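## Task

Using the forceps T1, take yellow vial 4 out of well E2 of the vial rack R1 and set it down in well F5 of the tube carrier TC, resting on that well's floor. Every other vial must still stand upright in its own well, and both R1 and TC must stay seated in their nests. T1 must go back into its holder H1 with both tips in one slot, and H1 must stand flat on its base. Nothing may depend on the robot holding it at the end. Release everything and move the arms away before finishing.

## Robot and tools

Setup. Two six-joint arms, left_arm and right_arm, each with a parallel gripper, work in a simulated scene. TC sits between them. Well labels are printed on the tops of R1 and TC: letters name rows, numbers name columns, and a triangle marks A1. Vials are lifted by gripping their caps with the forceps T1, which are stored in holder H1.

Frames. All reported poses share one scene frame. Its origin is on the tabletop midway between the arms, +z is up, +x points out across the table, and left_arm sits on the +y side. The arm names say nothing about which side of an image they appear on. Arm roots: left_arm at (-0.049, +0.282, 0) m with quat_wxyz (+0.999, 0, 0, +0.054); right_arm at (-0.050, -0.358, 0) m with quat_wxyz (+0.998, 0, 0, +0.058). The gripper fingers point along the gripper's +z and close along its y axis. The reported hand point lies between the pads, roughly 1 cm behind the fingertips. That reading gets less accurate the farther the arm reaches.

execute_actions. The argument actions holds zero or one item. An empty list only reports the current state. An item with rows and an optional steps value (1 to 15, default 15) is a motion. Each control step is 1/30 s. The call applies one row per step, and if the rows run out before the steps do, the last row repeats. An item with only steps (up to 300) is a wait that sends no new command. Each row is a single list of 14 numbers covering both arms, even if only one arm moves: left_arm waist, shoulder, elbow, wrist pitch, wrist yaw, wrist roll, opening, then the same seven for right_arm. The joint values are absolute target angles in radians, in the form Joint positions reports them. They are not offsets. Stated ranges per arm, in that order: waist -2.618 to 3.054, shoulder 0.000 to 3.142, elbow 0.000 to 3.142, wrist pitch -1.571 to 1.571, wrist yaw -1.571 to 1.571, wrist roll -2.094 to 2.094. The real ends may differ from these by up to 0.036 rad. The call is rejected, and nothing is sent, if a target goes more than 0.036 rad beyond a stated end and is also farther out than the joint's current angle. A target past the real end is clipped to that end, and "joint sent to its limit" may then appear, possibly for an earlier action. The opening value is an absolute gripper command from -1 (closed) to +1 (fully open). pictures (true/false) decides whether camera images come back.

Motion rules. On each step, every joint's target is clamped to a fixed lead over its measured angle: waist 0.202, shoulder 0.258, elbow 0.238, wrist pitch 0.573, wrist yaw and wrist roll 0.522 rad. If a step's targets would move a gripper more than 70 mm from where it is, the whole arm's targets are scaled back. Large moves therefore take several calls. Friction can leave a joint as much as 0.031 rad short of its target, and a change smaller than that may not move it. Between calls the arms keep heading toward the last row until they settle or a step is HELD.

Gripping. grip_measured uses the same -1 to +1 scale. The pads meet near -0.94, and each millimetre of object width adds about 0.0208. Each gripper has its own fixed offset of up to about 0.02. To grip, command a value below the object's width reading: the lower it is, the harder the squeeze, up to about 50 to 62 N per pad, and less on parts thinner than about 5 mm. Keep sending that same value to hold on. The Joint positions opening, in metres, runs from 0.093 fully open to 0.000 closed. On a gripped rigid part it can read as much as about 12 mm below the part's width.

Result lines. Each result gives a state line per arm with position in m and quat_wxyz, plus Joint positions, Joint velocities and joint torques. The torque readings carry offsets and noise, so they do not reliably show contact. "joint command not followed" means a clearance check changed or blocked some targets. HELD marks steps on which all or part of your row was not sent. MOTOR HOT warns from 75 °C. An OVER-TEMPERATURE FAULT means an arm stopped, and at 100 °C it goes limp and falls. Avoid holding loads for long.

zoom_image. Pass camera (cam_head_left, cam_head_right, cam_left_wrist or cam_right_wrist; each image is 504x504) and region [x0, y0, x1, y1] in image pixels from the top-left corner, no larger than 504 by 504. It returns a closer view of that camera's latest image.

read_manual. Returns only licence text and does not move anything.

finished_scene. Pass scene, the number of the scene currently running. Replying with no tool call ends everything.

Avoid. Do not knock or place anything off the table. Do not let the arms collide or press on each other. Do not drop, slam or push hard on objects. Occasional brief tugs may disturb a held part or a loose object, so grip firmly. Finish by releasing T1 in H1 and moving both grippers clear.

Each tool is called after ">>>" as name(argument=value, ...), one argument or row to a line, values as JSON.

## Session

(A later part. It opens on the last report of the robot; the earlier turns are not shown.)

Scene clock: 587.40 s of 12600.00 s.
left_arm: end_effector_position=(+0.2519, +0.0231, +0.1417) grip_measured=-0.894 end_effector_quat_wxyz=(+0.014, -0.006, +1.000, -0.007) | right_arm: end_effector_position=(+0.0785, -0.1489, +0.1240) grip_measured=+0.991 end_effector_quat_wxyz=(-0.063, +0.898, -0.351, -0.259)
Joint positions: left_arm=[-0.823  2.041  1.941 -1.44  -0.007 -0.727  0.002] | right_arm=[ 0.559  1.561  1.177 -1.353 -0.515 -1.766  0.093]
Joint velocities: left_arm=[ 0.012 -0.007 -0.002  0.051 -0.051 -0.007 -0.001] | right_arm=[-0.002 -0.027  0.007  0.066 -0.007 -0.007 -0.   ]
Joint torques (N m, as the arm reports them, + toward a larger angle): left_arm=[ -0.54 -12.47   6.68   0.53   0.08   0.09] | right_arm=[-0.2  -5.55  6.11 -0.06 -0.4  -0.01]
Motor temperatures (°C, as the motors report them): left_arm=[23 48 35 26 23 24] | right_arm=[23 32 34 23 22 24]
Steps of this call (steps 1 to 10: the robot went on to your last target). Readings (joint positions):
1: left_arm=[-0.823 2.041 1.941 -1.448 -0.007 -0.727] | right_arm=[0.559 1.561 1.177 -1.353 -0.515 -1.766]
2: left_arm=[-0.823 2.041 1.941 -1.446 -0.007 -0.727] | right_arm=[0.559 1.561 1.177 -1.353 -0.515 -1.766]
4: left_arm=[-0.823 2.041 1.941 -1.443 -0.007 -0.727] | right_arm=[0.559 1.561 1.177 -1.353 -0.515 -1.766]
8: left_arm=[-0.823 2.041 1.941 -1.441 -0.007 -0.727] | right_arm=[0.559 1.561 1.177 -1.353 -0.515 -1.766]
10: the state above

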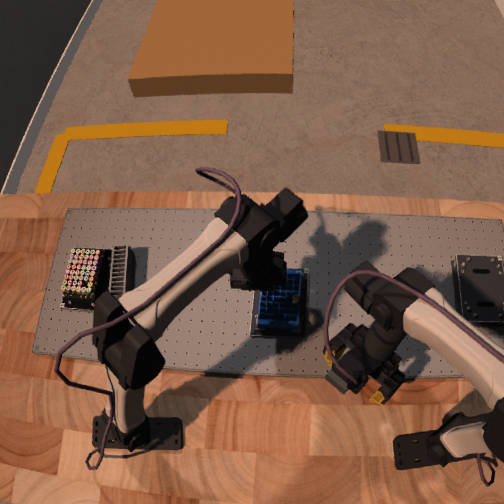

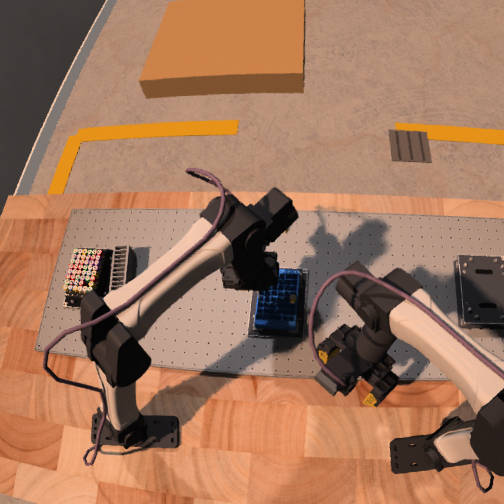

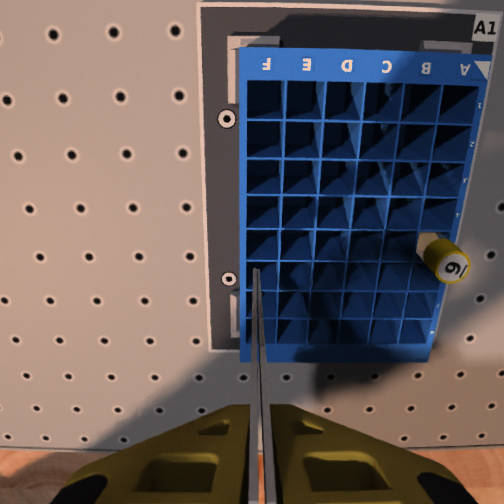

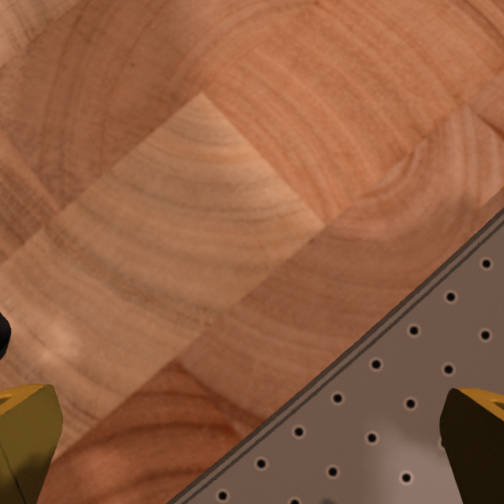

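>>> execute_actions(
  actions=[
    {"rows":[[-0.823,2.04,2.13,-1.5,0,-0.72,-0.9,0.559,1.561,1.177,-1.353,-0.515,-1.766,1]],"steps":15},
  ],
  pictures=false,
)

>>> execute_actions(
  actions=[
    {"rows":[[-0.2,1.8,2.0,-1.5,0,-0.1,-0.9,0.559,1.561,1.177,-1.353,-0.515,-1.766,1]],"steps":15},
  ],
  pictures=false,
)

>>> execute_actions(
  actions=[
    {"steps":30},
  ],
)

Scene clock: 599.27 s of 12600.00 s.
left_arm: end_effector_position=(+0.2679, +0.0091, +0.1885) grip_measured=-0.894 end_effector_quat_wxyz=(+0.063, -0.006, +0.997, -0.051) | right_arm: end_effector_position=(+0.0785, -0.1489, +0.1240) grip_measured=+0.991 end_effector_quat_wxyz=(-0.063, +0.898, -0.351, -0.259)
Joint positions: left_arm=[-0.823  2.04   2.118 -1.487 -0.006 -0.727  0.002] | right_arm=[ 0.559  1.561  1.177 -1.353 -0.515 -1.766  0.093]
Joint velocities: left_arm=[ 0.012 -0.002 -0.022 -0.081 -0.007 -0.095 -0.   ] | right_arm=[-0.002 -0.012 -0.027  0.007 -0.007 -0.037 -0.001]
Joint torques (N m, as the arm reports them, + toward a larger angle): left_arm=[ -0.6  -12.17   8.35   0.54   0.04   0.07] | right_arm=[-0.15 -5.4   6.31 -0.1  -0.38  0.  ]
Motor temperatures (°C, as the motors report them): left_arm=[23 48 35 26 23 24] | right_arm=[23 32 34 23 22 24]
Steps of this call (steps 1 to 30: the robot went on to your last target; steps 31 to 130: nothing new was sent; then 7.03 s passed at rest; steps 131 to 145: all 15 steps of this action). Readings (joint positions):
131: left_arm=[-0.823 2.049 1.971 -1.461 -0.006 -0.727] | right_arm=[0.559 1.561 1.177 -1.353 -0.515 -1.766]
132: left_arm=[-0.823 2.062 2.018 -1.476 -0.006 -0.727] | right_arm=[0.559 1.561 1.177 -1.353 -0.515 -1.766]
134: left_arm=[-0.823 2.062 2.084 -1.474 -0.006 -0.727] | right_arm=[0.559 1.561 1.177 -1.353 -0.515 -1.766]
138: left_arm=[-0.823 2.040 2.117 -1.477 -0.006 -0.727] | right_arm=[0.559 1.561 1.177 -1.353 -0.515 -1.766]
145: the state above

Scene clock: 599.77 s of 12600.00 s.
left_arm: end_effector_position=(+0.3301, +0.2600, +0.2487) grip_measured=-0.894 end_effector_quat_wxyz=(+0.148, -0.041, +0.988, -0.007) | right_arm: end_effector_position=(+0.0785, -0.1489, +0.1240) grip_measured=+0.991 end_effector_quat_wxyz=(-0.063, +0.898, -0.351, -0.259)
Joint positions: left_arm=[-0.175  1.805  2.017 -1.485 -0.017 -0.146  0.002] | right_arm=[ 0.559  1.561  1.177 -1.353 -0.515 -1.766  0.093]
Joint velocities: left_arm=[-0.164  0.012 -0.051 -0.051 -0.022  0.168  0.   ] | right_arm=[-0.007  0.007 -0.007 -0.022 -0.007  0.007 -0.   ]
Joint torques (N m, as the arm reports them, + toward a larger angle): left_arm=[-1.88 -9.94  6.18  0.89  0.07  0.06] | right_arm=[-0.03 -5.69  6.18 -0.04 -0.46  0.03]
Motor temperatures (°C, as the motors report them): left_arm=[23 48 35 26 23 24] | right_arm=[23 32 34 23 22 24]
Steps of this call (steps 1 to 15: all 15 steps of this action). Readings (joint positions):
1: left_arm=[-0.811 2.024 2.100 -1.477 0.000 -0.674] | right_arm=[0.559 1.561 1.177 -1.353 -0.515 -1.766]
2: left_arm=[-0.788 1.998 2.069 -1.474 0.007 -0.608] | right_arm=[0.559 1.561 1.177 -1.353 -0.515 -1.766]
4: left_arm=[-0.704 1.937 2.033 -1.480 0.010 -0.480] | right_arm=[0.559 1.561 1.177 -1.353 -0.515 -1.766]
8: left_arm=[-0.464 1.834 2.023 -1.481 0.010 -0.284] | right_arm=[0.559 1.561 1.177 -1.353 -0.515 -1.766]
15: the state above

Scene clock: 600.77 s of 12600.00 s.
left_arm: end_effector_position=(+0.3280, +0.2517, +0.2477) grip_measured=-0.894 end_effector_quat_wxyz=(+0.144, -0.012, +0.989, -0.010) | right_arm: end_effector_position=(+0.0785, -0.1489, +0.1240) grip_measured=+0.991 end_effector_quat_wxyz=(-0.063, +0.898, -0.351, -0.259)
Joint positions: left_arm=[-0.193  1.805  2.015 -1.49  -0.008 -0.107  0.002] | right_arm=[ 0.559  1.561  1.177 -1.353 -0.515 -1.766  0.093]
Joint velocities: left_arm=[-0.002  0.002 -0.002  0.051  0.095 -0.007 -0.001] | right_arm=[ 0.002  0.002 -0.017 -0.051  0.022  0.037 -0.001]
Joint torques (N m, as the arm reports them, + toward a larger angle): left_arm=[ -1.11 -10.14   6.07   0.8    0.08   0.1 ] | right_arm=[-0.11 -5.66  5.99 -0.11 -0.42 -0.06]
Motor temperatures (°C, as the motors report them): left_arm=[23 48 35 26 23 24] | right_arm=[23 32 34 23 22 24]
Steps of this call (steps 1 to 30: the robot went on to your last target). Readings (joint positions):
1: left_arm=[-0.180 1.805 2.015 -1.487 -0.016 -0.138] | right_arm=[0.559 1.561 1.177 -1.353 -0.515 -1.766]
2: left_arm=[-0.186 1.805 2.015 -1.488 -0.014 -0.132] | right_arm=[0.559 1.561 1.177 -1.353 -0.515 -1.766]
4: left_arm=[-0.192 1.805 2.015 -1.489 -0.010 -0.123] | right_arm=[0.559 1.561 1.177 -1.353 -0.515 -1.766]
8: left_arm=[-0.193 1.805 2.015 -1.490 -0.008 -0.113] | right_arm=[0.559 1.561 1.177 -1.353 -0.515 -1.766]
30: the state above
All arms were judged still, so your last target was given up. Only a new action makes them travel on or press farther. Fingers that are still opening or closing keep moving.

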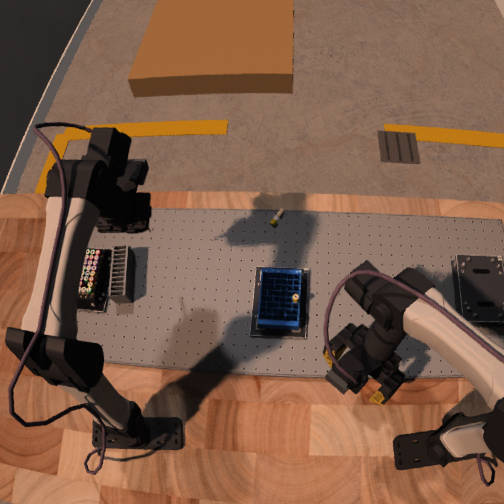

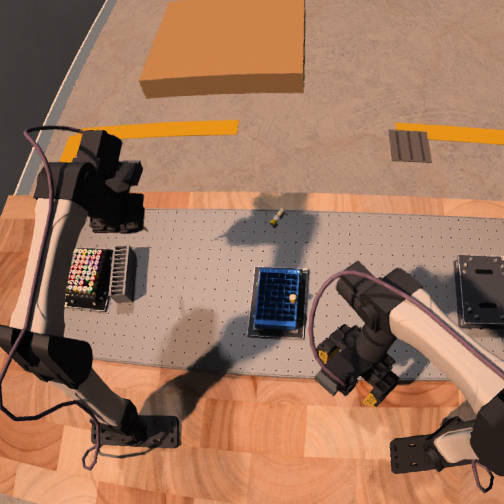

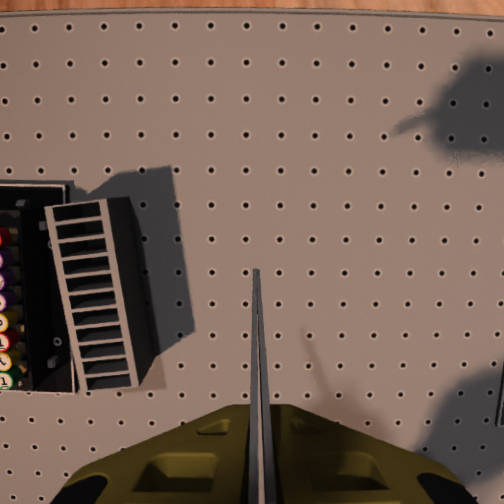

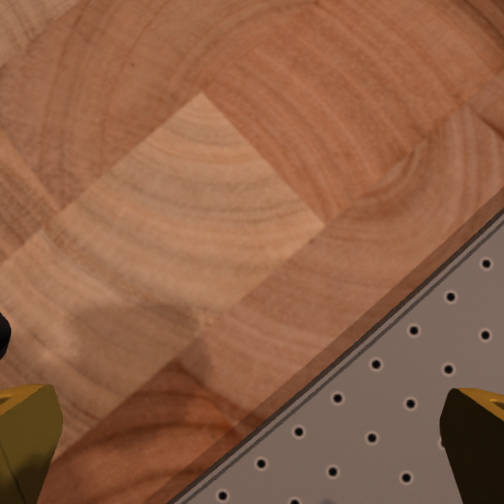

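>>> zoom_image(
  camera="cam_head_left",
  region=[200, 190, 360, 350],
)

Region (200, 190, 360, 350) of cam_head_left's 504x504 image, scaled by 3.150, with more detail than that image has.

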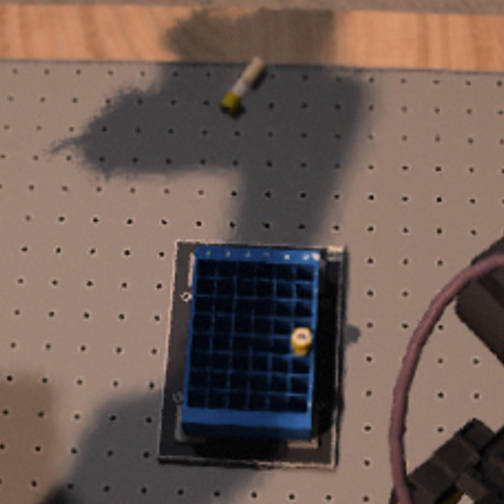

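>>> execute_actions(
  actions=[
    {"rows":[[-0.3,1.82,1.85,-1.2,0,-0.08,-0.9,0.559,1.561,1.177,-1.353,-0.515,-1.766,1],[-0.3,1.82,1.85,-1.2,0,-0.08,-0.9,0.559,1.561,1.177,-1.353,-0.515,-1.766,1],[-0.3,1.82,1.85,-1.2,0,-0.08,-0.9,0.559,1.561,1.177,-1.353,-0.515,-1.766,1],[-0.3,1.82,1.85,-1.2,0,-0.08,-0.9,0.559,1.561,1.177,-1.353,-0.515,-1.766,1],[-0.4,1.84,1.65,-0.8,0,-0.05,-0.9,0.559,1.561,1.177,-1.353,-0.515,-1.766,1],[-0.4,1.84,1.65,-0.8,0,-0.05,-0.9,0.559,1.561,1.177,-1.353,-0.515,-1.766,1],[-0.4,1.84,1.65,-0.8,0,-0.05,-0.9,0.559,1.561,1.177,-1.353,-0.515,-1.766,1],[-0.4,1.84,1.65,-0.8,0,-0.05,-0.9,0.559,1.561,1.177,-1.353,-0.515,-1.766,1],[-0.5,1.87,1.4,-0.3,0,-0.02,-0.9,0.559,1.561,1.177,-1.353,-0.515,-1.766,1],[-0.5,1.87,1.4,-0.3,0,-0.02,-0.9,0.559,1.561,1.177,-1.353,-0.515,-1.766,1],[-0.5,1.87,1.4,-0.3,0,-0.02,-0.9,0.559,1.561,1.177,-1.353,-0.515,-1.766,1],[-0.5,1.87,1.4,-0.3,0,-0.02,-0.9,0.559,1.561,1.177,-1.353,-0.515,-1.766,1],[-0.583,1.9,1.162,0.138,0,0,-0.9,0.559,1.561,1.177,-1.353,-0.515,-1.766,1]],"steps":15},
  ],
  pictures=false,
)

>>> execute_actions(
  actions=[
    {"steps":30},
  ],
)

Scene clock: 619.67 s of 12600.00 s.
left_arm: end_effector_position=(+0.3788, +0.0810, +0.0704) grip_measured=-0.895 end_effector_quat_wxyz=(+0.292, +0.195, +0.934, -0.063) | right_arm: end_effector_position=(+0.0785, -0.1489, +0.1240) grip_measured=+0.991 end_effector_quat_wxyz=(-0.063, +0.898, -0.351, -0.259)
Joint positions: left_arm=[-0.554  1.881  1.254 -0.338 -0.015 -0.029  0.002] | right_arm=[ 0.559  1.561  1.177 -1.353 -0.515 -1.766  0.093]
Joint velocities: left_arm=[-0.681 -0.007 -1.736  3.275 -0.799  0.11  -0.001] | right_arm=[0.017 0.007 0.012 0.051 0.037 0.037 0.   ]
Joint torques (N m, as the arm reports them, + toward a larger angle): left_arm=[  0.33 -10.01   9.77   1.2    1.36   0.07] | right_arm=[ 0.05 -5.44  6.12 -0.06 -0.45  0.02]
Motor temperatures (°C, as the motors report them): left_arm=[23 47 34 27 23 24] | right_arm=[23 33 34 23 22 24]
Steps of this call (steps 1 to 90: nothing new was sent; then 15.40 s passed at rest; steps 91 to 105: all 15 steps of this action). Readings (joint positions):
91: left_arm=[-0.204 1.798 1.984 -1.451 -0.013 -0.104] | right_arm=[0.559 1.561 1.177 -1.353 -0.515 -1.766]
92: left_arm=[-0.225 1.790 1.943 -1.400 -0.015 -0.102] | right_arm=[0.559 1.561 1.177 -1.353 -0.515 -1.766]
94: left_arm=[-0.276 1.802 1.888 -1.333 -0.010 -0.096] | right_arm=[0.559 1.561 1.177 -1.353 -0.515 -1.766]
98: left_arm=[-0.374 1.825 1.702 -1.057 -0.007 -0.076] | right_arm=[0.559 1.561 1.177 -1.353 -0.515 -1.766]
105: the state above

Scene clock: 620.67 s of 12600.00 s.
left_arm: end_effector_position=(+0.4206, +0.0420, +0.1076) grip_measured=-0.895 end_effector_quat_wxyz=(+0.450, +0.204, +0.863, -0.107) | right_arm: end_effector_position=(+0.0785, -0.1489, +0.1240) grip_measured=+0.991 end_effector_quat_wxyz=(-0.063, +0.898, -0.351, -0.259)
Joint positions: left_arm=[-0.584  1.898  1.175  0.115 -0.008 -0.007  0.002] | right_arm=[ 0.559  1.561  1.177 -1.353 -0.515 -1.766  0.093]
Joint velocities: left_arm=[-0.012 -0.007 -0.007 -0.037 -0.007  0.051 -0.   ] | right_arm=[-0.007 -0.007 -0.037 -0.051 -0.022 -0.037  0.   ]
Joint torques (N m, as the arm reports them, + toward a larger angle): left_arm=[ -0.42 -11.85   7.43   2.07   0.12   0.06] | right_arm=[-0.04 -5.56  5.99 -0.14 -0.39 -0.06]
Motor temperatures (°C, as the motors report them): left_arm=[23 47 34 27 23 24] | right_arm=[23 33 34 23 22 24]
Steps of this call (steps 1 to 30: the robot went on to your last target). Readings (joint positions):
1: left_arm=[-0.570 1.877 1.217 -0.236 -0.028 -0.024] | right_arm=[0.559 1.561 1.177 -1.353 -0.515 -1.766]
2: left_arm=[-0.579 1.879 1.200 -0.162 -0.021 -0.020] | right_arm=[0.559 1.561 1.177 -1.353 -0.515 -1.766]
4: left_arm=[-0.584 1.890 1.183 -0.059 -0.012 -0.016] | right_arm=[0.559 1.561 1.177 -1.353 -0.515 -1.766]
8: left_arm=[-0.584 1.898 1.175 0.042 -0.009 -0.011] | right_arm=[0.559 1.561 1.177 -1.353 -0.515 -1.766]
30: the state above

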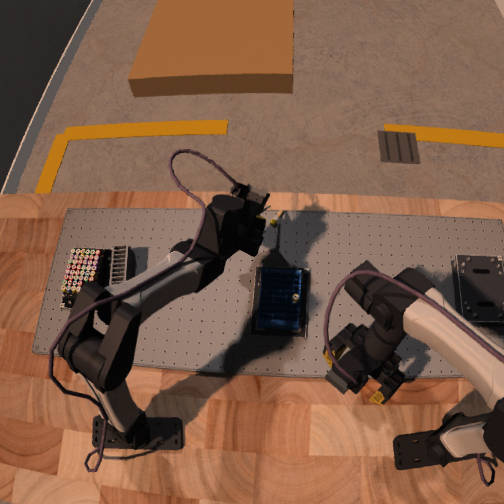

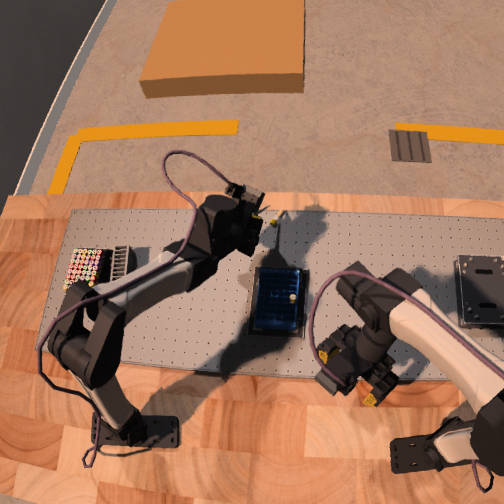

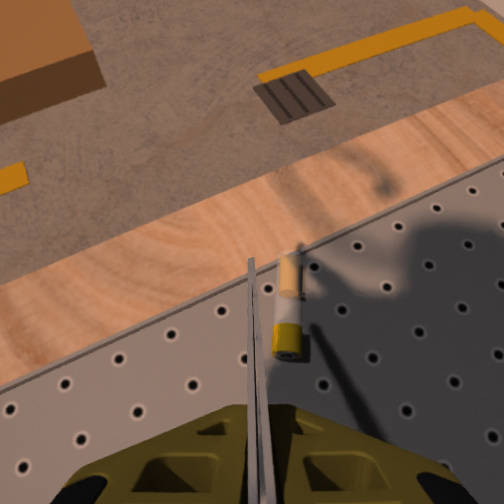

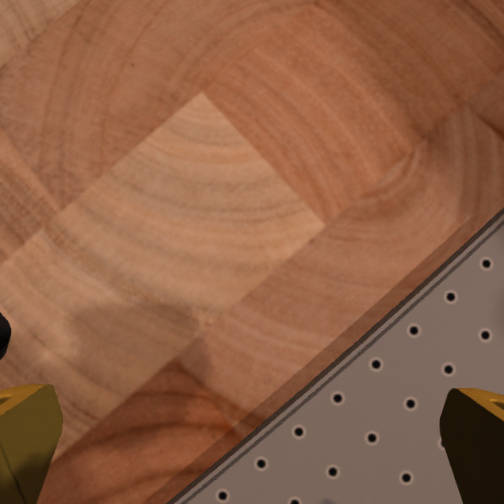

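>>> execute_actions(
  actions=[
    {"rows":[[-0.583,1.9,1.162,0.138,0,0,-0.73,0.559,1.561,1.177,-1.353,-0.515,-1.766,1]],"steps":15},
  ],
  pictures=false,
)

>>> execute_actions(
  actions=[
    {"rows":[[-0.615,1.95,1.1,0.26,0,0,-0.73,0.559,1.561,1.177,-1.353,-0.515,-1.766,1]],"steps":15},
  ],
  pictures=false,
)

>>> execute_actions(
  actions=[
    {"steps":20},
  ],
)

Scene clock: 628.70 s of 12600.00 s.
left_arm: end_effector_position=(+0.4207, +0.0420, +0.1077) grip_measured=-0.731 end_effector_quat_wxyz=(+0.450, +0.204, +0.863, -0.107) | right_arm: end_effector_position=(+0.0785, -0.1489, +0.1240) grip_measured=+0.991 end_effector_quat_wxyz=(-0.063, +0.898, -0.351, -0.259)
Joint positions: left_arm=[-0.584  1.898  1.175  0.115 -0.008 -0.007  0.01 ] | right_arm=[ 0.559  1.561  1.177 -1.353 -0.515 -1.766  0.093]
Joint velocities: left_arm=[ 0.002  0.002  0.002 -0.081  0.022 -0.022 -0.001] | right_arm=[-0.012 -0.017 -0.012 -0.066  0.007  0.037 -0.   ]
Joint torques (N m, as the arm reports them, + toward a larger angle): left_arm=[ -0.37 -11.75   7.31   2.03   0.07   0.09] | right_arm=[-0.16 -5.41  6.13 -0.06 -0.36 -0.03]
Motor temperatures (°C, as the motors report them): left_arm=[23 47 34 29 23 24] | right_arm=[23 33 34 23 22 24]
Steps of this call (steps 1 to 15: the robot went on to your last target; steps 16 to 90: nothing new was sent; then 4.53 s passed at rest; steps 91 to 105: all 15 steps of this action). Readings (joint positions):
91: left_arm=[-0.584 1.898 1.175 0.115 -0.008 -0.007] | right_arm=[0.559 1.561 1.177 -1.353 -0.515 -1.766]
92: left_arm=[-0.584 1.898 1.175 0.115 -0.008 -0.007] | right_arm=[0.559 1.561 1.177 -1.353 -0.515 -1.766]
94: left_arm=[-0.584 1.898 1.175 0.115 -0.008 -0.007] | right_arm=[0.559 1.561 1.177 -1.353 -0.515 -1.766]
98: left_arm=[-0.584 1.898 1.175 0.115 -0.008 -0.007] | right_arm=[0.559 1.561 1.177 -1.353 -0.515 -1.766]
105: the state above

Scene clock: 629.20 s of 12600.00 s.
left_arm: end_effector_position=(+0.4109, +0.0318, +0.0730) grip_measured=-0.731 end_effector_quat_wxyz=(+0.444, +0.216, +0.862, -0.113) | right_arm: end_effector_position=(+0.0785, -0.1489, +0.1240) grip_measured=+0.991 end_effector_quat_wxyz=(-0.063, +0.898, -0.351, -0.259)
Joint positions: left_arm=[-0.609  1.956  1.106  0.23  -0.005 -0.007  0.01 ] | right_arm=[ 0.559  1.561  1.177 -1.353 -0.515 -1.766  0.093]
Joint velocities: left_arm=[ 0.002 -0.007  0.017  0.007 -0.022 -0.022 -0.   ] | right_arm=[-0.007 -0.007  0.012 -0.037 -0.066 -0.081 -0.001]
Joint torques (N m, as the arm reports them, + toward a larger angle): left_arm=[ -0.95 -12.47   7.5    2.04   0.1    0.08] | right_arm=[-0.16 -5.37  6.14 -0.08 -0.42 -0.03]
Motor temperatures (°C, as the motors report them): left_arm=[23 48 34 29 23 24] | right_arm=[23 33 34 23 22 24]
Steps of this call (steps 1 to 15: all 15 steps of this action). Readings (joint positions):
1: left_arm=[-0.586 1.901 1.165 0.139 -0.008 -0.007] | right_arm=[0.559 1.561 1.177 -1.353 -0.515 -1.766]
2: left_arm=[-0.590 1.906 1.151 0.169 -0.008 -0.007] | right_arm=[0.559 1.561 1.177 -1.353 -0.515 -1.766]
4: left_arm=[-0.600 1.924 1.130 0.200 -0.008 -0.007] | right_arm=[0.559 1.561 1.177 -1.353 -0.515 -1.766]
8: left_arm=[-0.609 1.954 1.107 0.210 -0.005 -0.007] | right_arm=[0.559 1.561 1.177 -1.353 -0.515 -1.766]
15: the state above

Scene clock: 629.87 s of 12600.00 s.
left_arm: end_effector_position=(+0.4117, +0.0313, +0.0743) grip_measured=-0.731 end_effector_quat_wxyz=(+0.447, +0.216, +0.861, -0.113) | right_arm: end_effector_position=(+0.0785, -0.1489, +0.1240) grip_measured=+0.991 end_effector_quat_wxyz=(-0.063, +0.898, -0.351, -0.259)
Joint positions: left_arm=[-0.609  1.956  1.106  0.237 -0.005 -0.007  0.01 ] | right_arm=[ 0.559  1.561  1.177 -1.353 -0.515 -1.766  0.093]
Joint velocities: left_arm=[ 0.002  0.002 -0.017  0.022  0.022 -0.051 -0.001] | right_arm=[ 0.002  0.002  0.007  0.007 -0.037 -0.037 -0.001]
Joint torques (N m, as the arm reports them, + toward a larger angle): left_arm=[ -1.01 -12.51   7.49   2.06   0.05   0.03] | right_arm=[-0.1  -5.42  6.01 -0.02 -0.38 -0.01]
Motor temperatures (°C, as the motors report them): left_arm=[23 48 34 29 23 24] | right_arm=[23 33 34 23 22 24]
Steps of this call (steps 1 to 15: the robot went on to your last target; steps 16 to 20: nothing new was sent). Readings (joint positions):
1: left_arm=[-0.609 1.956 1.106 0.232 -0.005 -0.007] | right_arm=[0.559 1.561 1.177 -1.353 -0.515 -1.766]
2: left_arm=[-0.609 1.956 1.106 0.233 -0.005 -0.007] | right_arm=[0.559 1.561 1.177 -1.353 -0.515 -1.766]
4: left_arm=[-0.609 1.956 1.106 0.235 -0.005 -0.007] | right_arm=[0.559 1.561 1.177 -1.353 -0.515 -1.766]
8: left_arm=[-0.609 1.956 1.106 0.236 -0.005 -0.007] | right_arm=[0.559 1.561 1.177 -1.353 -0.515 -1.766]
20: the state above
All arms were judged still, so your last target was given up. Only a new action makes them travel on or press farther. Fingers that are still opening or closing keep moving.

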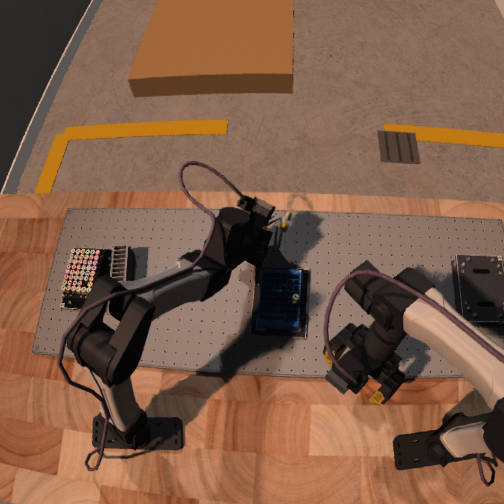

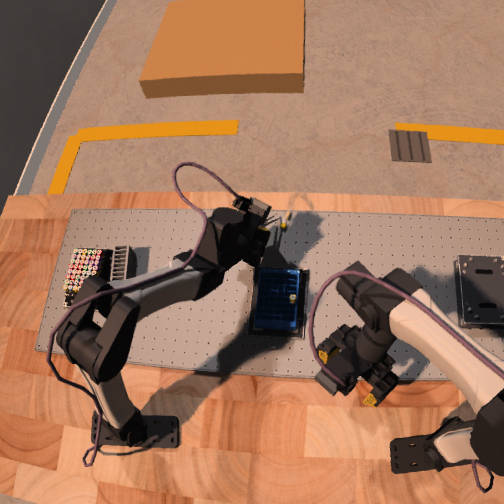

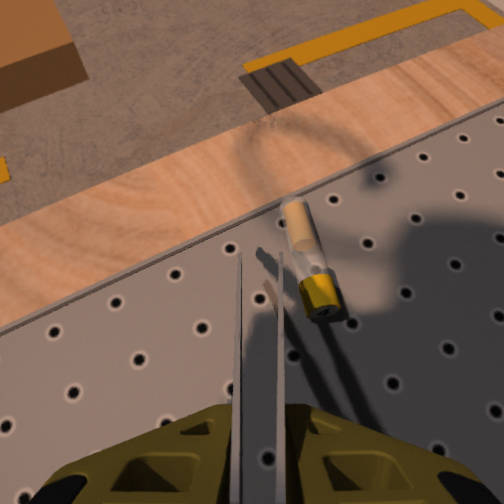

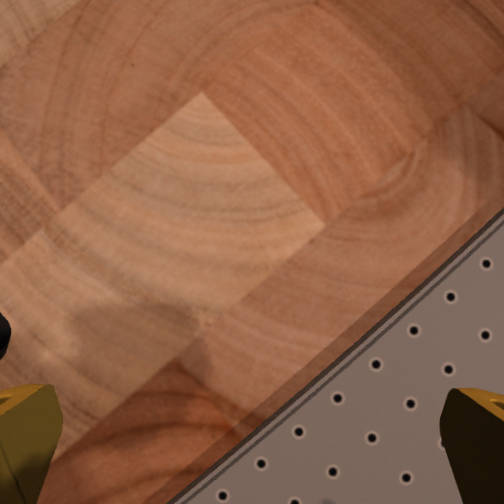

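>>> execute_actions(
  actions=[
    {"rows":[[-0.615,1.95,1.1,0.26,0.1,0,-0.73,0.559,1.561,1.177,-1.353,-0.515,-1.766,1],[-0.615,1.95,1.1,0.26,0.1,0,-0.73,0.559,1.561,1.177,-1.353,-0.515,-1.766,1],[-0.615,1.95,1.1,0.26,0.1,0,-0.73,0.559,1.561,1.177,-1.353,-0.515,-1.766,1],[-0.615,1.95,1.1,0.26,0.1,0,-0.73,0.559,1.561,1.177,-1.353,-0.515,-1.766,1],[-0.615,1.95,1.1,0.26,0.2,0,-0.73,0.559,1.561,1.177,-1.353,-0.515,-1.766,1],[-0.615,1.95,1.1,0.26,0.2,0,-0.73,0.559,1.561,1.177,-1.353,-0.515,-1.766,1],[-0.615,1.95,1.1,0.26,0.2,0,-0.73,0.559,1.561,1.177,-1.353,-0.515,-1.766,1],[-0.615,1.95,1.1,0.26,0.2,0,-0.73,0.559,1.561,1.177,-1.353,-0.515,-1.766,1],[-0.615,1.95,1.1,0.26,0.3,0,-0.73,0.559,1.561,1.177,-1.353,-0.515,-1.766,1]],"steps":15},
  ],
  pictures=false,
)

>>> execute_actions(
  actions=[
    {"steps":15},
  ],
)

Scene clock: 641.33 s of 12600.00 s.
left_arm: end_effector_position=(+0.3863, -0.0056, +0.0775) grip_measured=-0.731 end_effector_quat_wxyz=(+0.414, +0.273, +0.839, -0.226) | right_arm: end_effector_position=(+0.0785, -0.1489, +0.1240) grip_measured=+0.991 end_effector_quat_wxyz=(-0.063, +0.898, -0.351, -0.259)
Joint positions: left_arm=[-0.611  1.956  1.106  0.237  0.259 -0.007  0.01 ] | right_arm=[ 0.559  1.561  1.177 -1.353 -0.515 -1.766  0.093]
Joint velocities: left_arm=[-0.012 -0.007 -0.017 -0.037  0.198  0.095  0.001] | right_arm=[-0.007 -0.012 -0.012 -0.022 -0.022  0.007  0.   ]
Joint torques (N m, as the arm reports them, + toward a larger angle): left_arm=[ -1.09 -12.41   7.71   2.03   0.17   0.06] | right_arm=[-0.26 -5.39  5.95 -0.08 -0.38 -0.02]
Motor temperatures (°C, as the motors report them): left_arm=[23 49 34 31 23 24] | right_arm=[23 33 34 23 22 24]
Steps of this call (steps 1 to 100: nothing new was sent; then 7.63 s passed at rest; steps 101 to 115: all 15 steps of this action). Readings (joint positions):
101: left_arm=[-0.609 1.956 1.106 0.237 0.008 -0.007] | right_arm=[0.559 1.561 1.177 -1.353 -0.515 -1.766]
102: left_arm=[-0.609 1.956 1.106 0.237 0.024 -0.007] | right_arm=[0.559 1.561 1.177 -1.353 -0.515 -1.766]
104: left_arm=[-0.609 1.956 1.106 0.237 0.050 -0.007] | right_arm=[0.559 1.561 1.177 -1.353 -0.515 -1.766]
108: left_arm=[-0.610 1.956 1.106 0.237 0.133 -0.007] | right_arm=[0.559 1.561 1.177 -1.353 -0.515 -1.766]
115: the state above

Scene clock: 641.83 s of 12600.00 s.
left_arm: end_effector_position=(+0.3827, -0.0095, +0.0784) grip_measured=-0.731 end_effector_quat_wxyz=(+0.409, +0.280, +0.835, -0.239) | right_arm: end_effector_position=(+0.0785, -0.1489, +0.1240) grip_measured=+0.991 end_effector_quat_wxyz=(-0.063, +0.898, -0.351, -0.259)
Joint positions: left_arm=[-0.611  1.956  1.106  0.237  0.291 -0.007  0.01 ] | right_arm=[ 0.559  1.561  1.177 -1.353 -0.515 -1.766  0.093]
Joint velocities: left_arm=[-0.012 -0.007 -0.022 -0.007 -0.007 -0.037 -0.   ] | right_arm=[-0.007 -0.012 -0.002 -0.051 -0.022 -0.007  0.   ]
Joint torques (N m, as the arm reports them, + toward a larger angle): left_arm=[ -0.88 -12.57   7.64   2.04   0.22   0.12] | right_arm=[-0.01 -5.51  6.19 -0.11 -0.36  0.  ]
Motor temperatures (°C, as the motors report them): left_arm=[23 49 34 31 23 24] | right_arm=[23 33 34 23 22 24]
Steps of this call (steps 1 to 15: the robot went on to your last target). Readings (joint positions):
1: left_arm=[-0.611 1.956 1.106 0.237 0.265 -0.007] | right_arm=[0.559 1.561 1.177 -1.353 -0.515 -1.766]
2: left_arm=[-0.611 1.956 1.106 0.237 0.271 -0.007] | right_arm=[0.559 1.561 1.177 -1.353 -0.515 -1.766]
4: left_arm=[-0.611 1.956 1.106 0.237 0.278 -0.007] | right_arm=[0.559 1.561 1.177 -1.353 -0.515 -1.766]
8: left_arm=[-0.611 1.956 1.106 0.237 0.286 -0.007] | right_arm=[0.559 1.561 1.177 -1.353 -0.515 -1.766]
15: the state above

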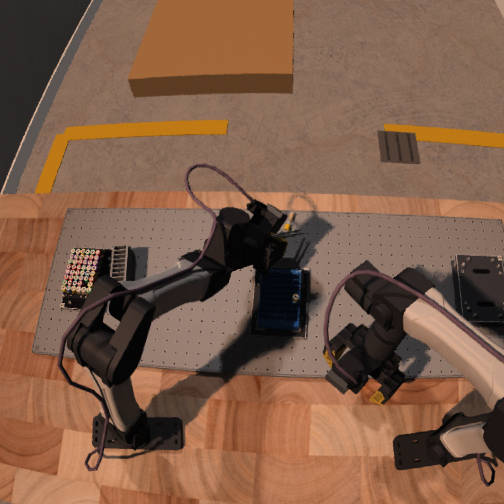

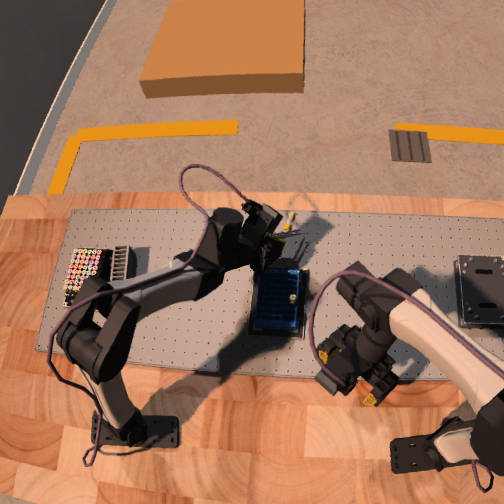

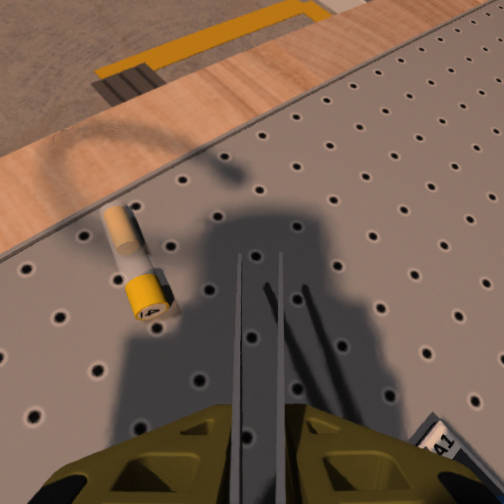

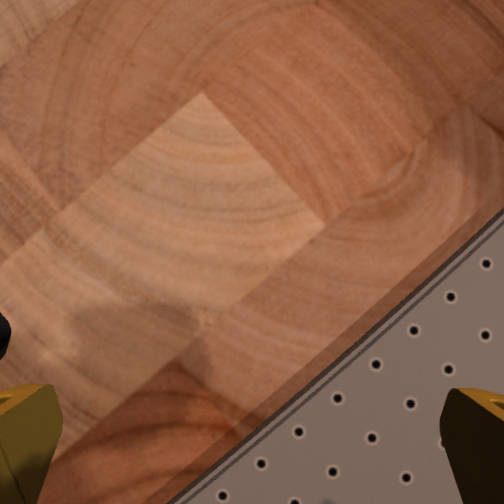

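>>> execute_actions(
  actions=[
    {"rows":[[-0.64,1.95,1.1,0.26,0.2,0,-0.73,0.559,1.561,1.177,-1.353,-0.515,-1.766,1],[-0.64,1.95,1.1,0.26,0.2,0,-0.73,0.559,1.561,1.177,-1.353,-0.515,-1.766,1],[-0.66,1.95,1.1,0.26,0.1,0,-0.73,0.559,1.561,1.177,-1.353,-0.515,-1.766,1],[-0.66,1.95,1.1,0.26,0.1,0,-0.73,0.559,1.561,1.177,-1.353,-0.515,-1.766,1],[-0.68,1.95,1.1,0.26,0.0,0,-0.73,0.559,1.561,1.177,-1.353,-0.515,-1.766,1],[-0.68,1.95,1.1,0.26,0.0,0,-0.73,0.559,1.561,1.177,-1.353,-0.515,-1.766,1],[-0.7,1.95,1.1,0.26,-0.1,0,-0.73,0.559,1.561,1.177,-1.353,-0.515,-1.766,1],[-0.7,1.95,1.1,0.26,-0.1,0,-0.73,0.559,1.561,1.177,-1.353,-0.515,-1.766,1],[-0.72,1.95,1.1,0.26,-0.2,0,-0.73,0.559,1.561,1.177,-1.353,-0.515,-1.766,1],[-0.72,1.95,1.1,0.26,-0.2,0,-0.73,0.559,1.561,1.177,-1.353,-0.515,-1.766,1],[-0.75,1.95,1.1,0.26,-0.3,0,-0.73,0.559,1.561,1.177,-1.353,-0.515,-1.766,1]],"steps":15},
  ],
  pictures=false,
)

>>> execute_actions(
  actions=[
    {"steps":20},
  ],
)

Scene clock: 650.00 s of 12600.00 s.
left_arm: end_effector_position=(+0.3911, -0.0004, +0.0765) grip_measured=-0.731 end_effector_quat_wxyz=(+0.464, +0.229, +0.854, -0.060) | right_arm: end_effector_position=(+0.0785, -0.1489, +0.1240) grip_measured=+0.991 end_effector_quat_wxyz=(-0.063, +0.898, -0.351, -0.259)
Joint positions: left_arm=[-0.745  1.956  1.106  0.238 -0.203 -0.006  0.01 ] | right_arm=[ 0.559  1.561  1.177 -1.353 -0.515 -1.766  0.093]
Joint velocities: left_arm=[-0.095  0.007 -0.002 -0.051 -0.637  0.007  0.   ] | right_arm=[ 0.002 -0.007  0.012 -0.037  0.037 -0.022  0.   ]
Joint torques (N m, as the arm reports them, + toward a larger angle): left_arm=[ -0.51 -12.54   7.33   2.05  -0.18   0.04] | right_arm=[ 0.   -5.53  6.   -0.06 -0.35 -0.01]
Motor temperatures (°C, as the motors report them): left_arm=[23 49 35 32 23 24] | right_arm=[23 33 34 23 22 24]
Steps of this call (steps 1 to 15: the robot went on to your last target; steps 16 to 90: nothing new was sent; then 4.67 s passed at rest; steps 91 to 105: all 15 steps of this action). Readings (joint positions):
91: left_arm=[-0.613 1.956 1.106 0.237 0.278 -0.006] | right_arm=[0.559 1.561 1.177 -1.353 -0.515 -1.766]
92: left_arm=[-0.617 1.956 1.106 0.238 0.263 -0.006] | right_arm=[0.559 1.561 1.177 -1.353 -0.515 -1.766]
94: left_arm=[-0.633 1.956 1.106 0.238 0.209 -0.006] | right_arm=[0.559 1.561 1.177 -1.353 -0.515 -1.766]
98: left_arm=[-0.679 1.956 1.106 0.238 0.059 -0.006] | right_arm=[0.559 1.561 1.177 -1.353 -0.515 -1.766]
105: the state above

Scene clock: 650.67 s of 12600.00 s.
left_arm: end_effector_position=(+0.3967, +0.0120, +0.0786) grip_measured=-0.731 end_effector_quat_wxyz=(+0.474, +0.209, +0.855, -0.023) | right_arm: end_effector_position=(+0.0785, -0.1489, +0.1240) grip_measured=+0.991 end_effector_quat_wxyz=(-0.063, +0.898, -0.351, -0.259)
Joint positions: left_arm=[-0.747  1.956  1.106  0.238 -0.29  -0.006  0.01 ] | right_arm=[ 0.559  1.561  1.177 -1.353 -0.515 -1.766  0.093]
Joint velocities: left_arm=[-0.007 -0.012  0.002 -0.022  0.022 -0.051  0.001] | right_arm=[ 0.002 -0.002  0.002 -0.022  0.007 -0.051 -0.001]
Joint torques (N m, as the arm reports them, + toward a larger angle): left_arm=[ -0.77 -12.35   7.44   2.04  -0.19   0.04] | right_arm=[-0.06 -5.67  6.21 -0.09 -0.42  0.  ]
Motor temperatures (°C, as the motors report them): left_arm=[23 49 35 32 23 24] | right_arm=[23 33 34 23 22 24]
Steps of this call (steps 1 to 20: the robot went on to your last target). Readings (joint positions):
1: left_arm=[-0.747 1.956 1.106 0.238 -0.219 -0.006] | right_arm=[0.559 1.561 1.177 -1.353 -0.515 -1.766]
2: left_arm=[-0.747 1.956 1.106 0.238 -0.234 -0.006] | right_arm=[0.559 1.561 1.177 -1.353 -0.515 -1.766]
4: left_arm=[-0.747 1.956 1.106 0.238 -0.256 -0.006] | right_arm=[0.559 1.561 1.177 -1.353 -0.515 -1.766]
8: left_arm=[-0.747 1.956 1.106 0.238 -0.277 -0.006] | right_arm=[0.559 1.561 1.177 -1.353 -0.515 -1.766]
20: the state above

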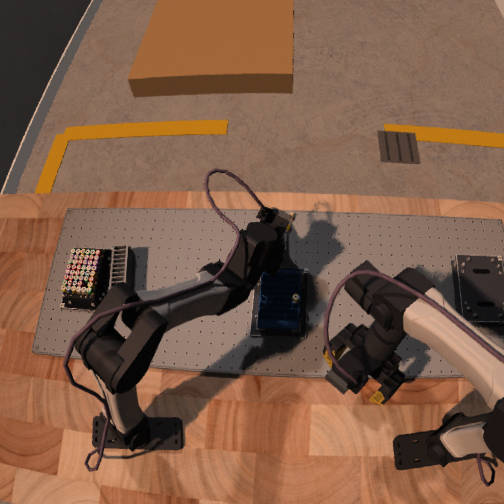

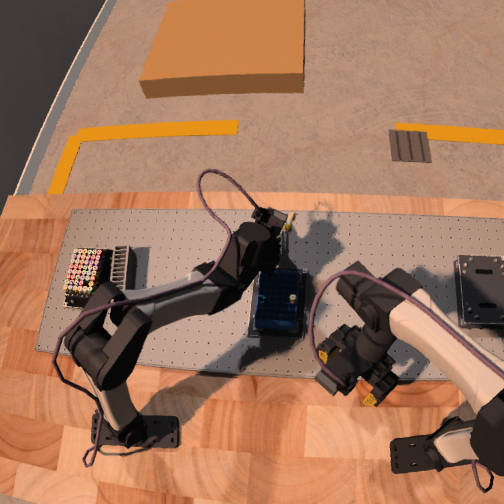

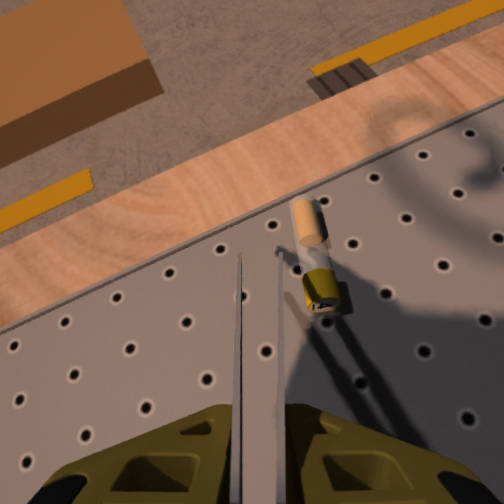

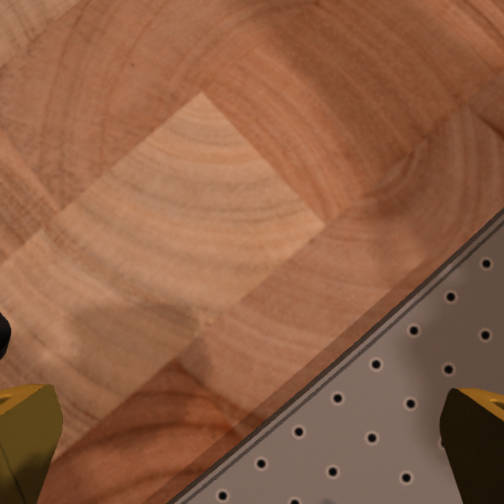

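>>> execute_actions(
  actions=[
    {"rows":[[-0.76,1.95,1.1,0.26,-0.3,-0.1,-0.73,0.559,1.561,1.177,-1.353,-0.515,-1.766,1],[-0.76,1.95,1.1,0.26,-0.3,-0.1,-0.73,0.559,1.561,1.177,-1.353,-0.515,-1.766,1],[-0.76,1.95,1.1,0.26,-0.3,-0.1,-0.73,0.559,1.561,1.177,-1.353,-0.515,-1.766,1],[-0.77,1.95,1.1,0.26,-0.3,-0.2,-0.73,0.559,1.561,1.177,-1.353,-0.515,-1.766,1]],"steps":15},
  ],
  pictures=false,
)

>>> execute_actions(
  actions=[
    {"steps":15},
  ],
)

Scene clock: 658.37 s of 12600.00 s.
left_arm: end_effector_position=(+0.3926, +0.0055, +0.0787) grip_measured=-0.731 end_effector_quat_wxyz=(+0.470, +0.139, +0.869, -0.067) | right_arm: end_effector_position=(+0.0785, -0.1489, +0.1240) grip_measured=+0.991 end_effector_quat_wxyz=(-0.063, +0.898, -0.351, -0.259)
Joint positions: left_arm=[-0.762  1.956  1.106  0.238 -0.293 -0.183  0.01 ] | right_arm=[ 0.559  1.561  1.177 -1.353 -0.515 -1.766  0.093]
Joint velocities: left_arm=[ 0.002  0.007  0.007 -0.037 -0.051 -0.11  -0.001] | right_arm=[-0.012 -0.012  0.002  0.007 -0.022  0.007 -0.001]
Joint torques (N m, as the arm reports them, + toward a larger angle): left_arm=[ -1.1  -12.46   7.48   2.04  -0.12  -0.04] | right_arm=[-0.09 -5.5   6.05 -0.13 -0.42 -0.03]
Motor temperatures (°C, as the motors report them): left_arm=[23 50 35 32 23 24] | right_arm=[23 33 34 23 22 24]
Steps of this call (steps 1 to 15: the robot went on to your last target; steps 16 to 90: nothing new was sent; then 4.20 s passed at rest; steps 91 to 105: all 15 steps of this action). Readings (joint positions):
91: left_arm=[-0.747 1.956 1.106 0.238 -0.292 -0.020] | right_arm=[0.559 1.561 1.177 -1.353 -0.515 -1.766]
92: left_arm=[-0.747 1.956 1.106 0.238 -0.292 -0.035] | right_arm=[0.559 1.561 1.177 -1.353 -0.515 -1.766]
94: left_arm=[-0.750 1.956 1.106 0.238 -0.292 -0.072] | right_arm=[0.559 1.561 1.177 -1.353 -0.515 -1.766]
98: left_arm=[-0.760 1.956 1.106 0.238 -0.293 -0.144] | right_arm=[0.559 1.561 1.177 -1.353 -0.515 -1.766]
105: the state above

Scene clock: 658.87 s of 12600.00 s.
left_arm: end_effector_position=(+0.3926, +0.0055, +0.0787) grip_measured=-0.731 end_effector_quat_wxyz=(+0.469, +0.135, +0.870, -0.069) | right_arm: end_effector_position=(+0.0785, -0.1489, +0.1240) grip_measured=+0.991 end_effector_quat_wxyz=(-0.063, +0.898, -0.351, -0.259)
Joint positions: left_arm=[-0.762  1.956  1.106  0.238 -0.293 -0.193  0.01 ] | right_arm=[ 0.559  1.561  1.177 -1.353 -0.515 -1.766  0.093]
Joint velocities: left_arm=[-0.012 -0.002 -0.002  0.051 -0.11  -0.022  0.   ] | right_arm=[ 0.002 -0.027 -0.027 -0.066 -0.081 -0.037  0.   ]
Joint torques (N m, as the arm reports them, + toward a larger angle): left_arm=[ -1.1  -12.33   7.49   2.04  -0.17  -0.08] | right_arm=[ 0.16 -5.48  6.1  -0.02 -0.39 -0.04]
Motor temperatures (°C, as the motors report them): left_arm=[23 50 35 32 23 24] | right_arm=[23 33 34 23 22 24]
Steps of this call (steps 1 to 15: the robot went on to your last target). Readings (joint positions):
1: left_arm=[-0.762 1.956 1.106 0.238 -0.293 -0.185] | right_arm=[0.559 1.561 1.177 -1.353 -0.515 -1.766]
2: left_arm=[-0.762 1.956 1.106 0.238 -0.293 -0.186] | right_arm=[0.559 1.561 1.177 -1.353 -0.515 -1.766]
4: left_arm=[-0.762 1.956 1.106 0.238 -0.293 -0.189] | right_arm=[0.559 1.561 1.177 -1.353 -0.515 -1.766]
8: left_arm=[-0.762 1.956 1.106 0.238 -0.293 -0.191] | right_arm=[0.559 1.561 1.177 -1.353 -0.515 -1.766]
15: the state above
All arms were judged still, so your last target was given up. Only a new action makes them travel on or press farther. Fingers that are still opening or closing keep moving.

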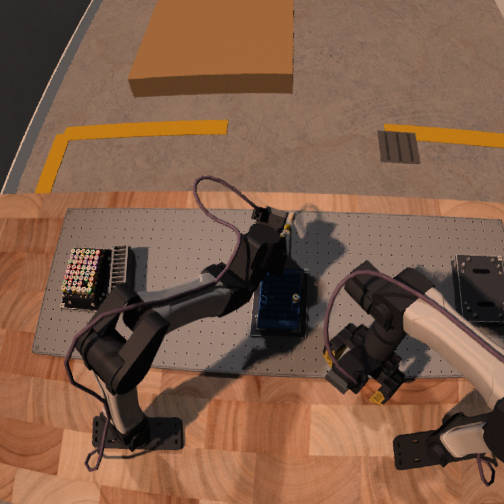

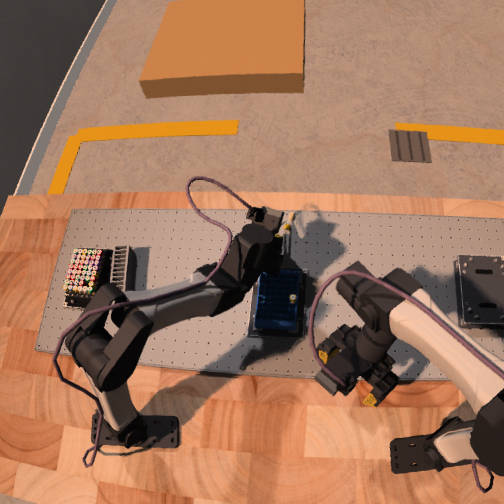

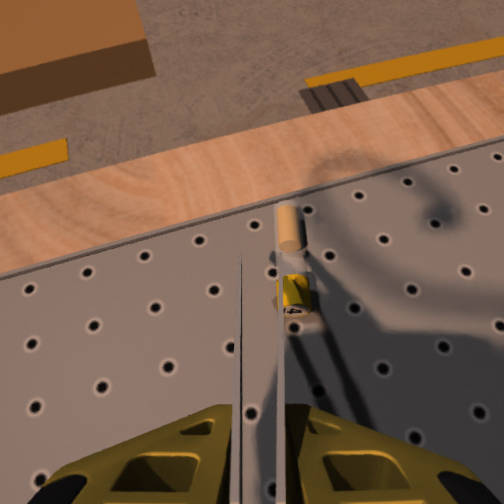

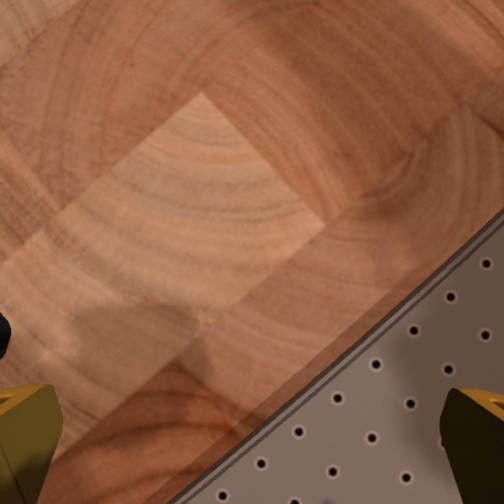

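>>> execute_actions(
  actions=[
    {"rows":[[-0.79,1.95,1.1,0.26,-0.3,-0.2,-0.73,0.559,1.561,1.177,-1.353,-0.515,-1.766,1],[-0.79,1.95,1.1,0.26,-0.3,-0.2,-0.73,0.559,1.561,1.177,-1.353,-0.515,-1.766,1],[-0.79,1.95,1.1,0.26,-0.3,-0.2,-0.73,0.559,1.561,1.177,-1.353,-0.515,-1.766,1],[-0.79,1.95,1.1,0.26,-0.3,-0.2,-0.73,0.559,1.561,1.177,-1.353,-0.515,-1.766,1],[-0.79,1.95,1.1,0.26,-0.3,-0.2,-0.73,0.559,1.561,1.177,-1.353,-0.515,-1.766,1],[-0.79,1.95,1.1,0.26,-0.3,-0.2,-0.73,0.559,1.561,1.177,-1.353,-0.515,-1.766,1],[-0.79,1.972,1.075,0.305,-0.3,-0.2,-0.73,0.559,1.561,1.177,-1.353,-0.515,-1.766,1]],"steps":15},
  ],
  pictures=false,
)

>>> execute_actions(
  actions=[
    {"steps":20},
  ],
)

Scene clock: 664.20 s of 12600.00 s.
left_arm: end_effector_position=(+0.3864, -0.0032, +0.0731) grip_measured=-0.731 end_effector_quat_wxyz=(+0.472, +0.143, +0.867, -0.075) | right_arm: end_effector_position=(+0.0785, -0.1489, +0.1240) grip_measured=+0.991 end_effector_quat_wxyz=(-0.063, +0.898, -0.351, -0.259)
Joint positions: left_arm=[-0.783  1.967  1.088  0.274 -0.295 -0.193  0.01 ] | right_arm=[ 0.559  1.561  1.177 -1.353 -0.515 -1.766  0.093]
Joint velocities: left_arm=[-0.022 -0.017  0.002  0.007  0.007 -0.022 -0.   ] | right_arm=[ 0.007 -0.022 -0.007  0.007 -0.066  0.007 -0.   ]
Joint torques (N m, as the arm reports them, + toward a larger angle): left_arm=[ -1.11 -11.52   6.8    2.09  -0.11  -0.02] | right_arm=[-0.15 -5.35  6.08 -0.04 -0.39 -0.04]
Motor temperatures (°C, as the motors report them): left_arm=[23 50 35 33 23 24] | right_arm=[23 33 34 23 22 24]
Steps of this call (steps 1 to 90: nothing new was sent; then 1.83 s passed at rest; steps 91 to 105: all 15 steps of this action). Readings (joint positions):
91: left_arm=[-0.764 1.956 1.106 0.238 -0.294 -0.193] | right_arm=[0.559 1.561 1.177 -1.353 -0.515 -1.766]
92: left_arm=[-0.767 1.956 1.106 0.238 -0.295 -0.193] | right_arm=[0.559 1.561 1.177 -1.353 -0.515 -1.766]
94: left_arm=[-0.776 1.956 1.106 0.238 -0.295 -0.193] | right_arm=[0.559 1.561 1.177 -1.353 -0.515 -1.766]
98: left_arm=[-0.783 1.957 1.099 0.255 -0.295 -0.193] | right_arm=[0.559 1.561 1.177 -1.353 -0.515 -1.766]
105: the state above

Scene clock: 664.87 s of 12600.00 s.
left_arm: end_effector_position=(+0.3871, -0.0037, +0.0745) grip_measured=-0.731 end_effector_quat_wxyz=(+0.475, +0.142, +0.865, -0.077) | right_arm: end_effector_position=(+0.0785, -0.1489, +0.1240) grip_measured=+0.991 end_effector_quat_wxyz=(-0.063, +0.898, -0.351, -0.259)
Joint positions: left_arm=[-0.783  1.967  1.088  0.282 -0.295 -0.193  0.01 ] | right_arm=[ 0.559  1.561  1.177 -1.353 -0.515 -1.766  0.093]
Joint velocities: left_arm=[ 0.007  0.012  0.007  0.022  0.051 -0.007  0.   ] | right_arm=[-0.002  0.002  0.017 -0.037 -0.066 -0.037 -0.001]
Joint torques (N m, as the arm reports them, + toward a larger angle): left_arm=[ -0.99 -11.59   6.81   2.05  -0.12  -0.06] | right_arm=[-0.29 -5.52  6.1  -0.1  -0.38 -0.01]
Motor temperatures (°C, as the motors report them): left_arm=[23 50 35 33 23 24] | right_arm=[23 33 34 23 22 24]
Steps of this call (steps 1 to 15: the robot went on to your last target; steps 16 to 20: nothing new was sent). Readings (joint positions):
1: left_arm=[-0.783 1.967 1.088 0.275 -0.295 -0.193] | right_arm=[0.559 1.561 1.177 -1.353 -0.515 -1.766]
2: left_arm=[-0.783 1.967 1.088 0.276 -0.295 -0.193] | right_arm=[0.559 1.561 1.177 -1.353 -0.515 -1.766]
4: left_arm=[-0.783 1.967 1.088 0.279 -0.295 -0.193] | right_arm=[0.559 1.561 1.177 -1.353 -0.515 -1.766]
8: left_arm=[-0.783 1.967 1.088 0.281 -0.295 -0.193] | right_arm=[0.559 1.561 1.177 -1.353 -0.515 -1.766]
20: the state above
All arms were judged still, so your last target was given up. Only a new action makes them travel on or press farther. Fingers that are still opening or closing keep moving.

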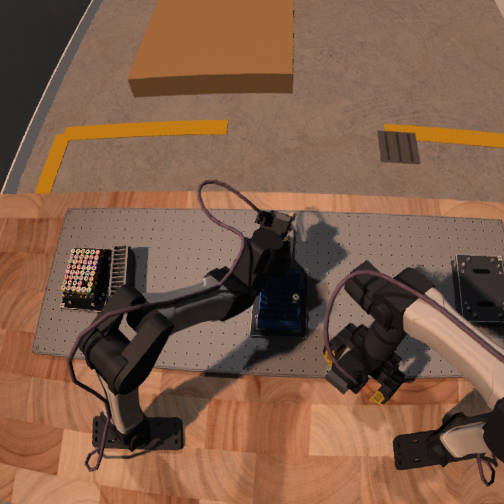

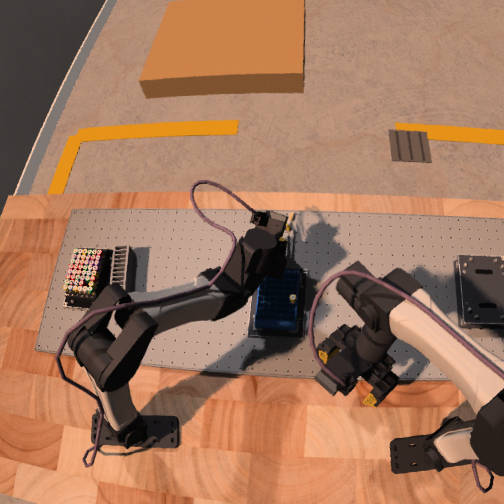

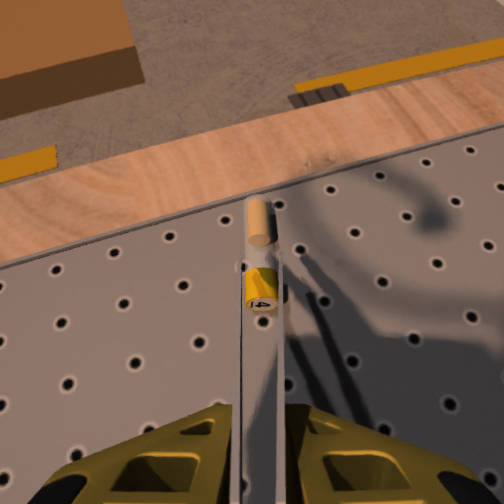

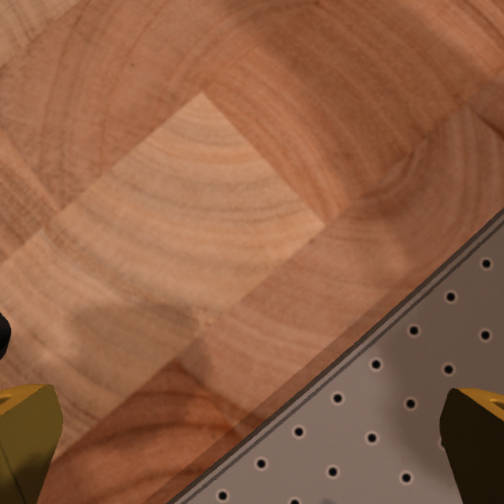

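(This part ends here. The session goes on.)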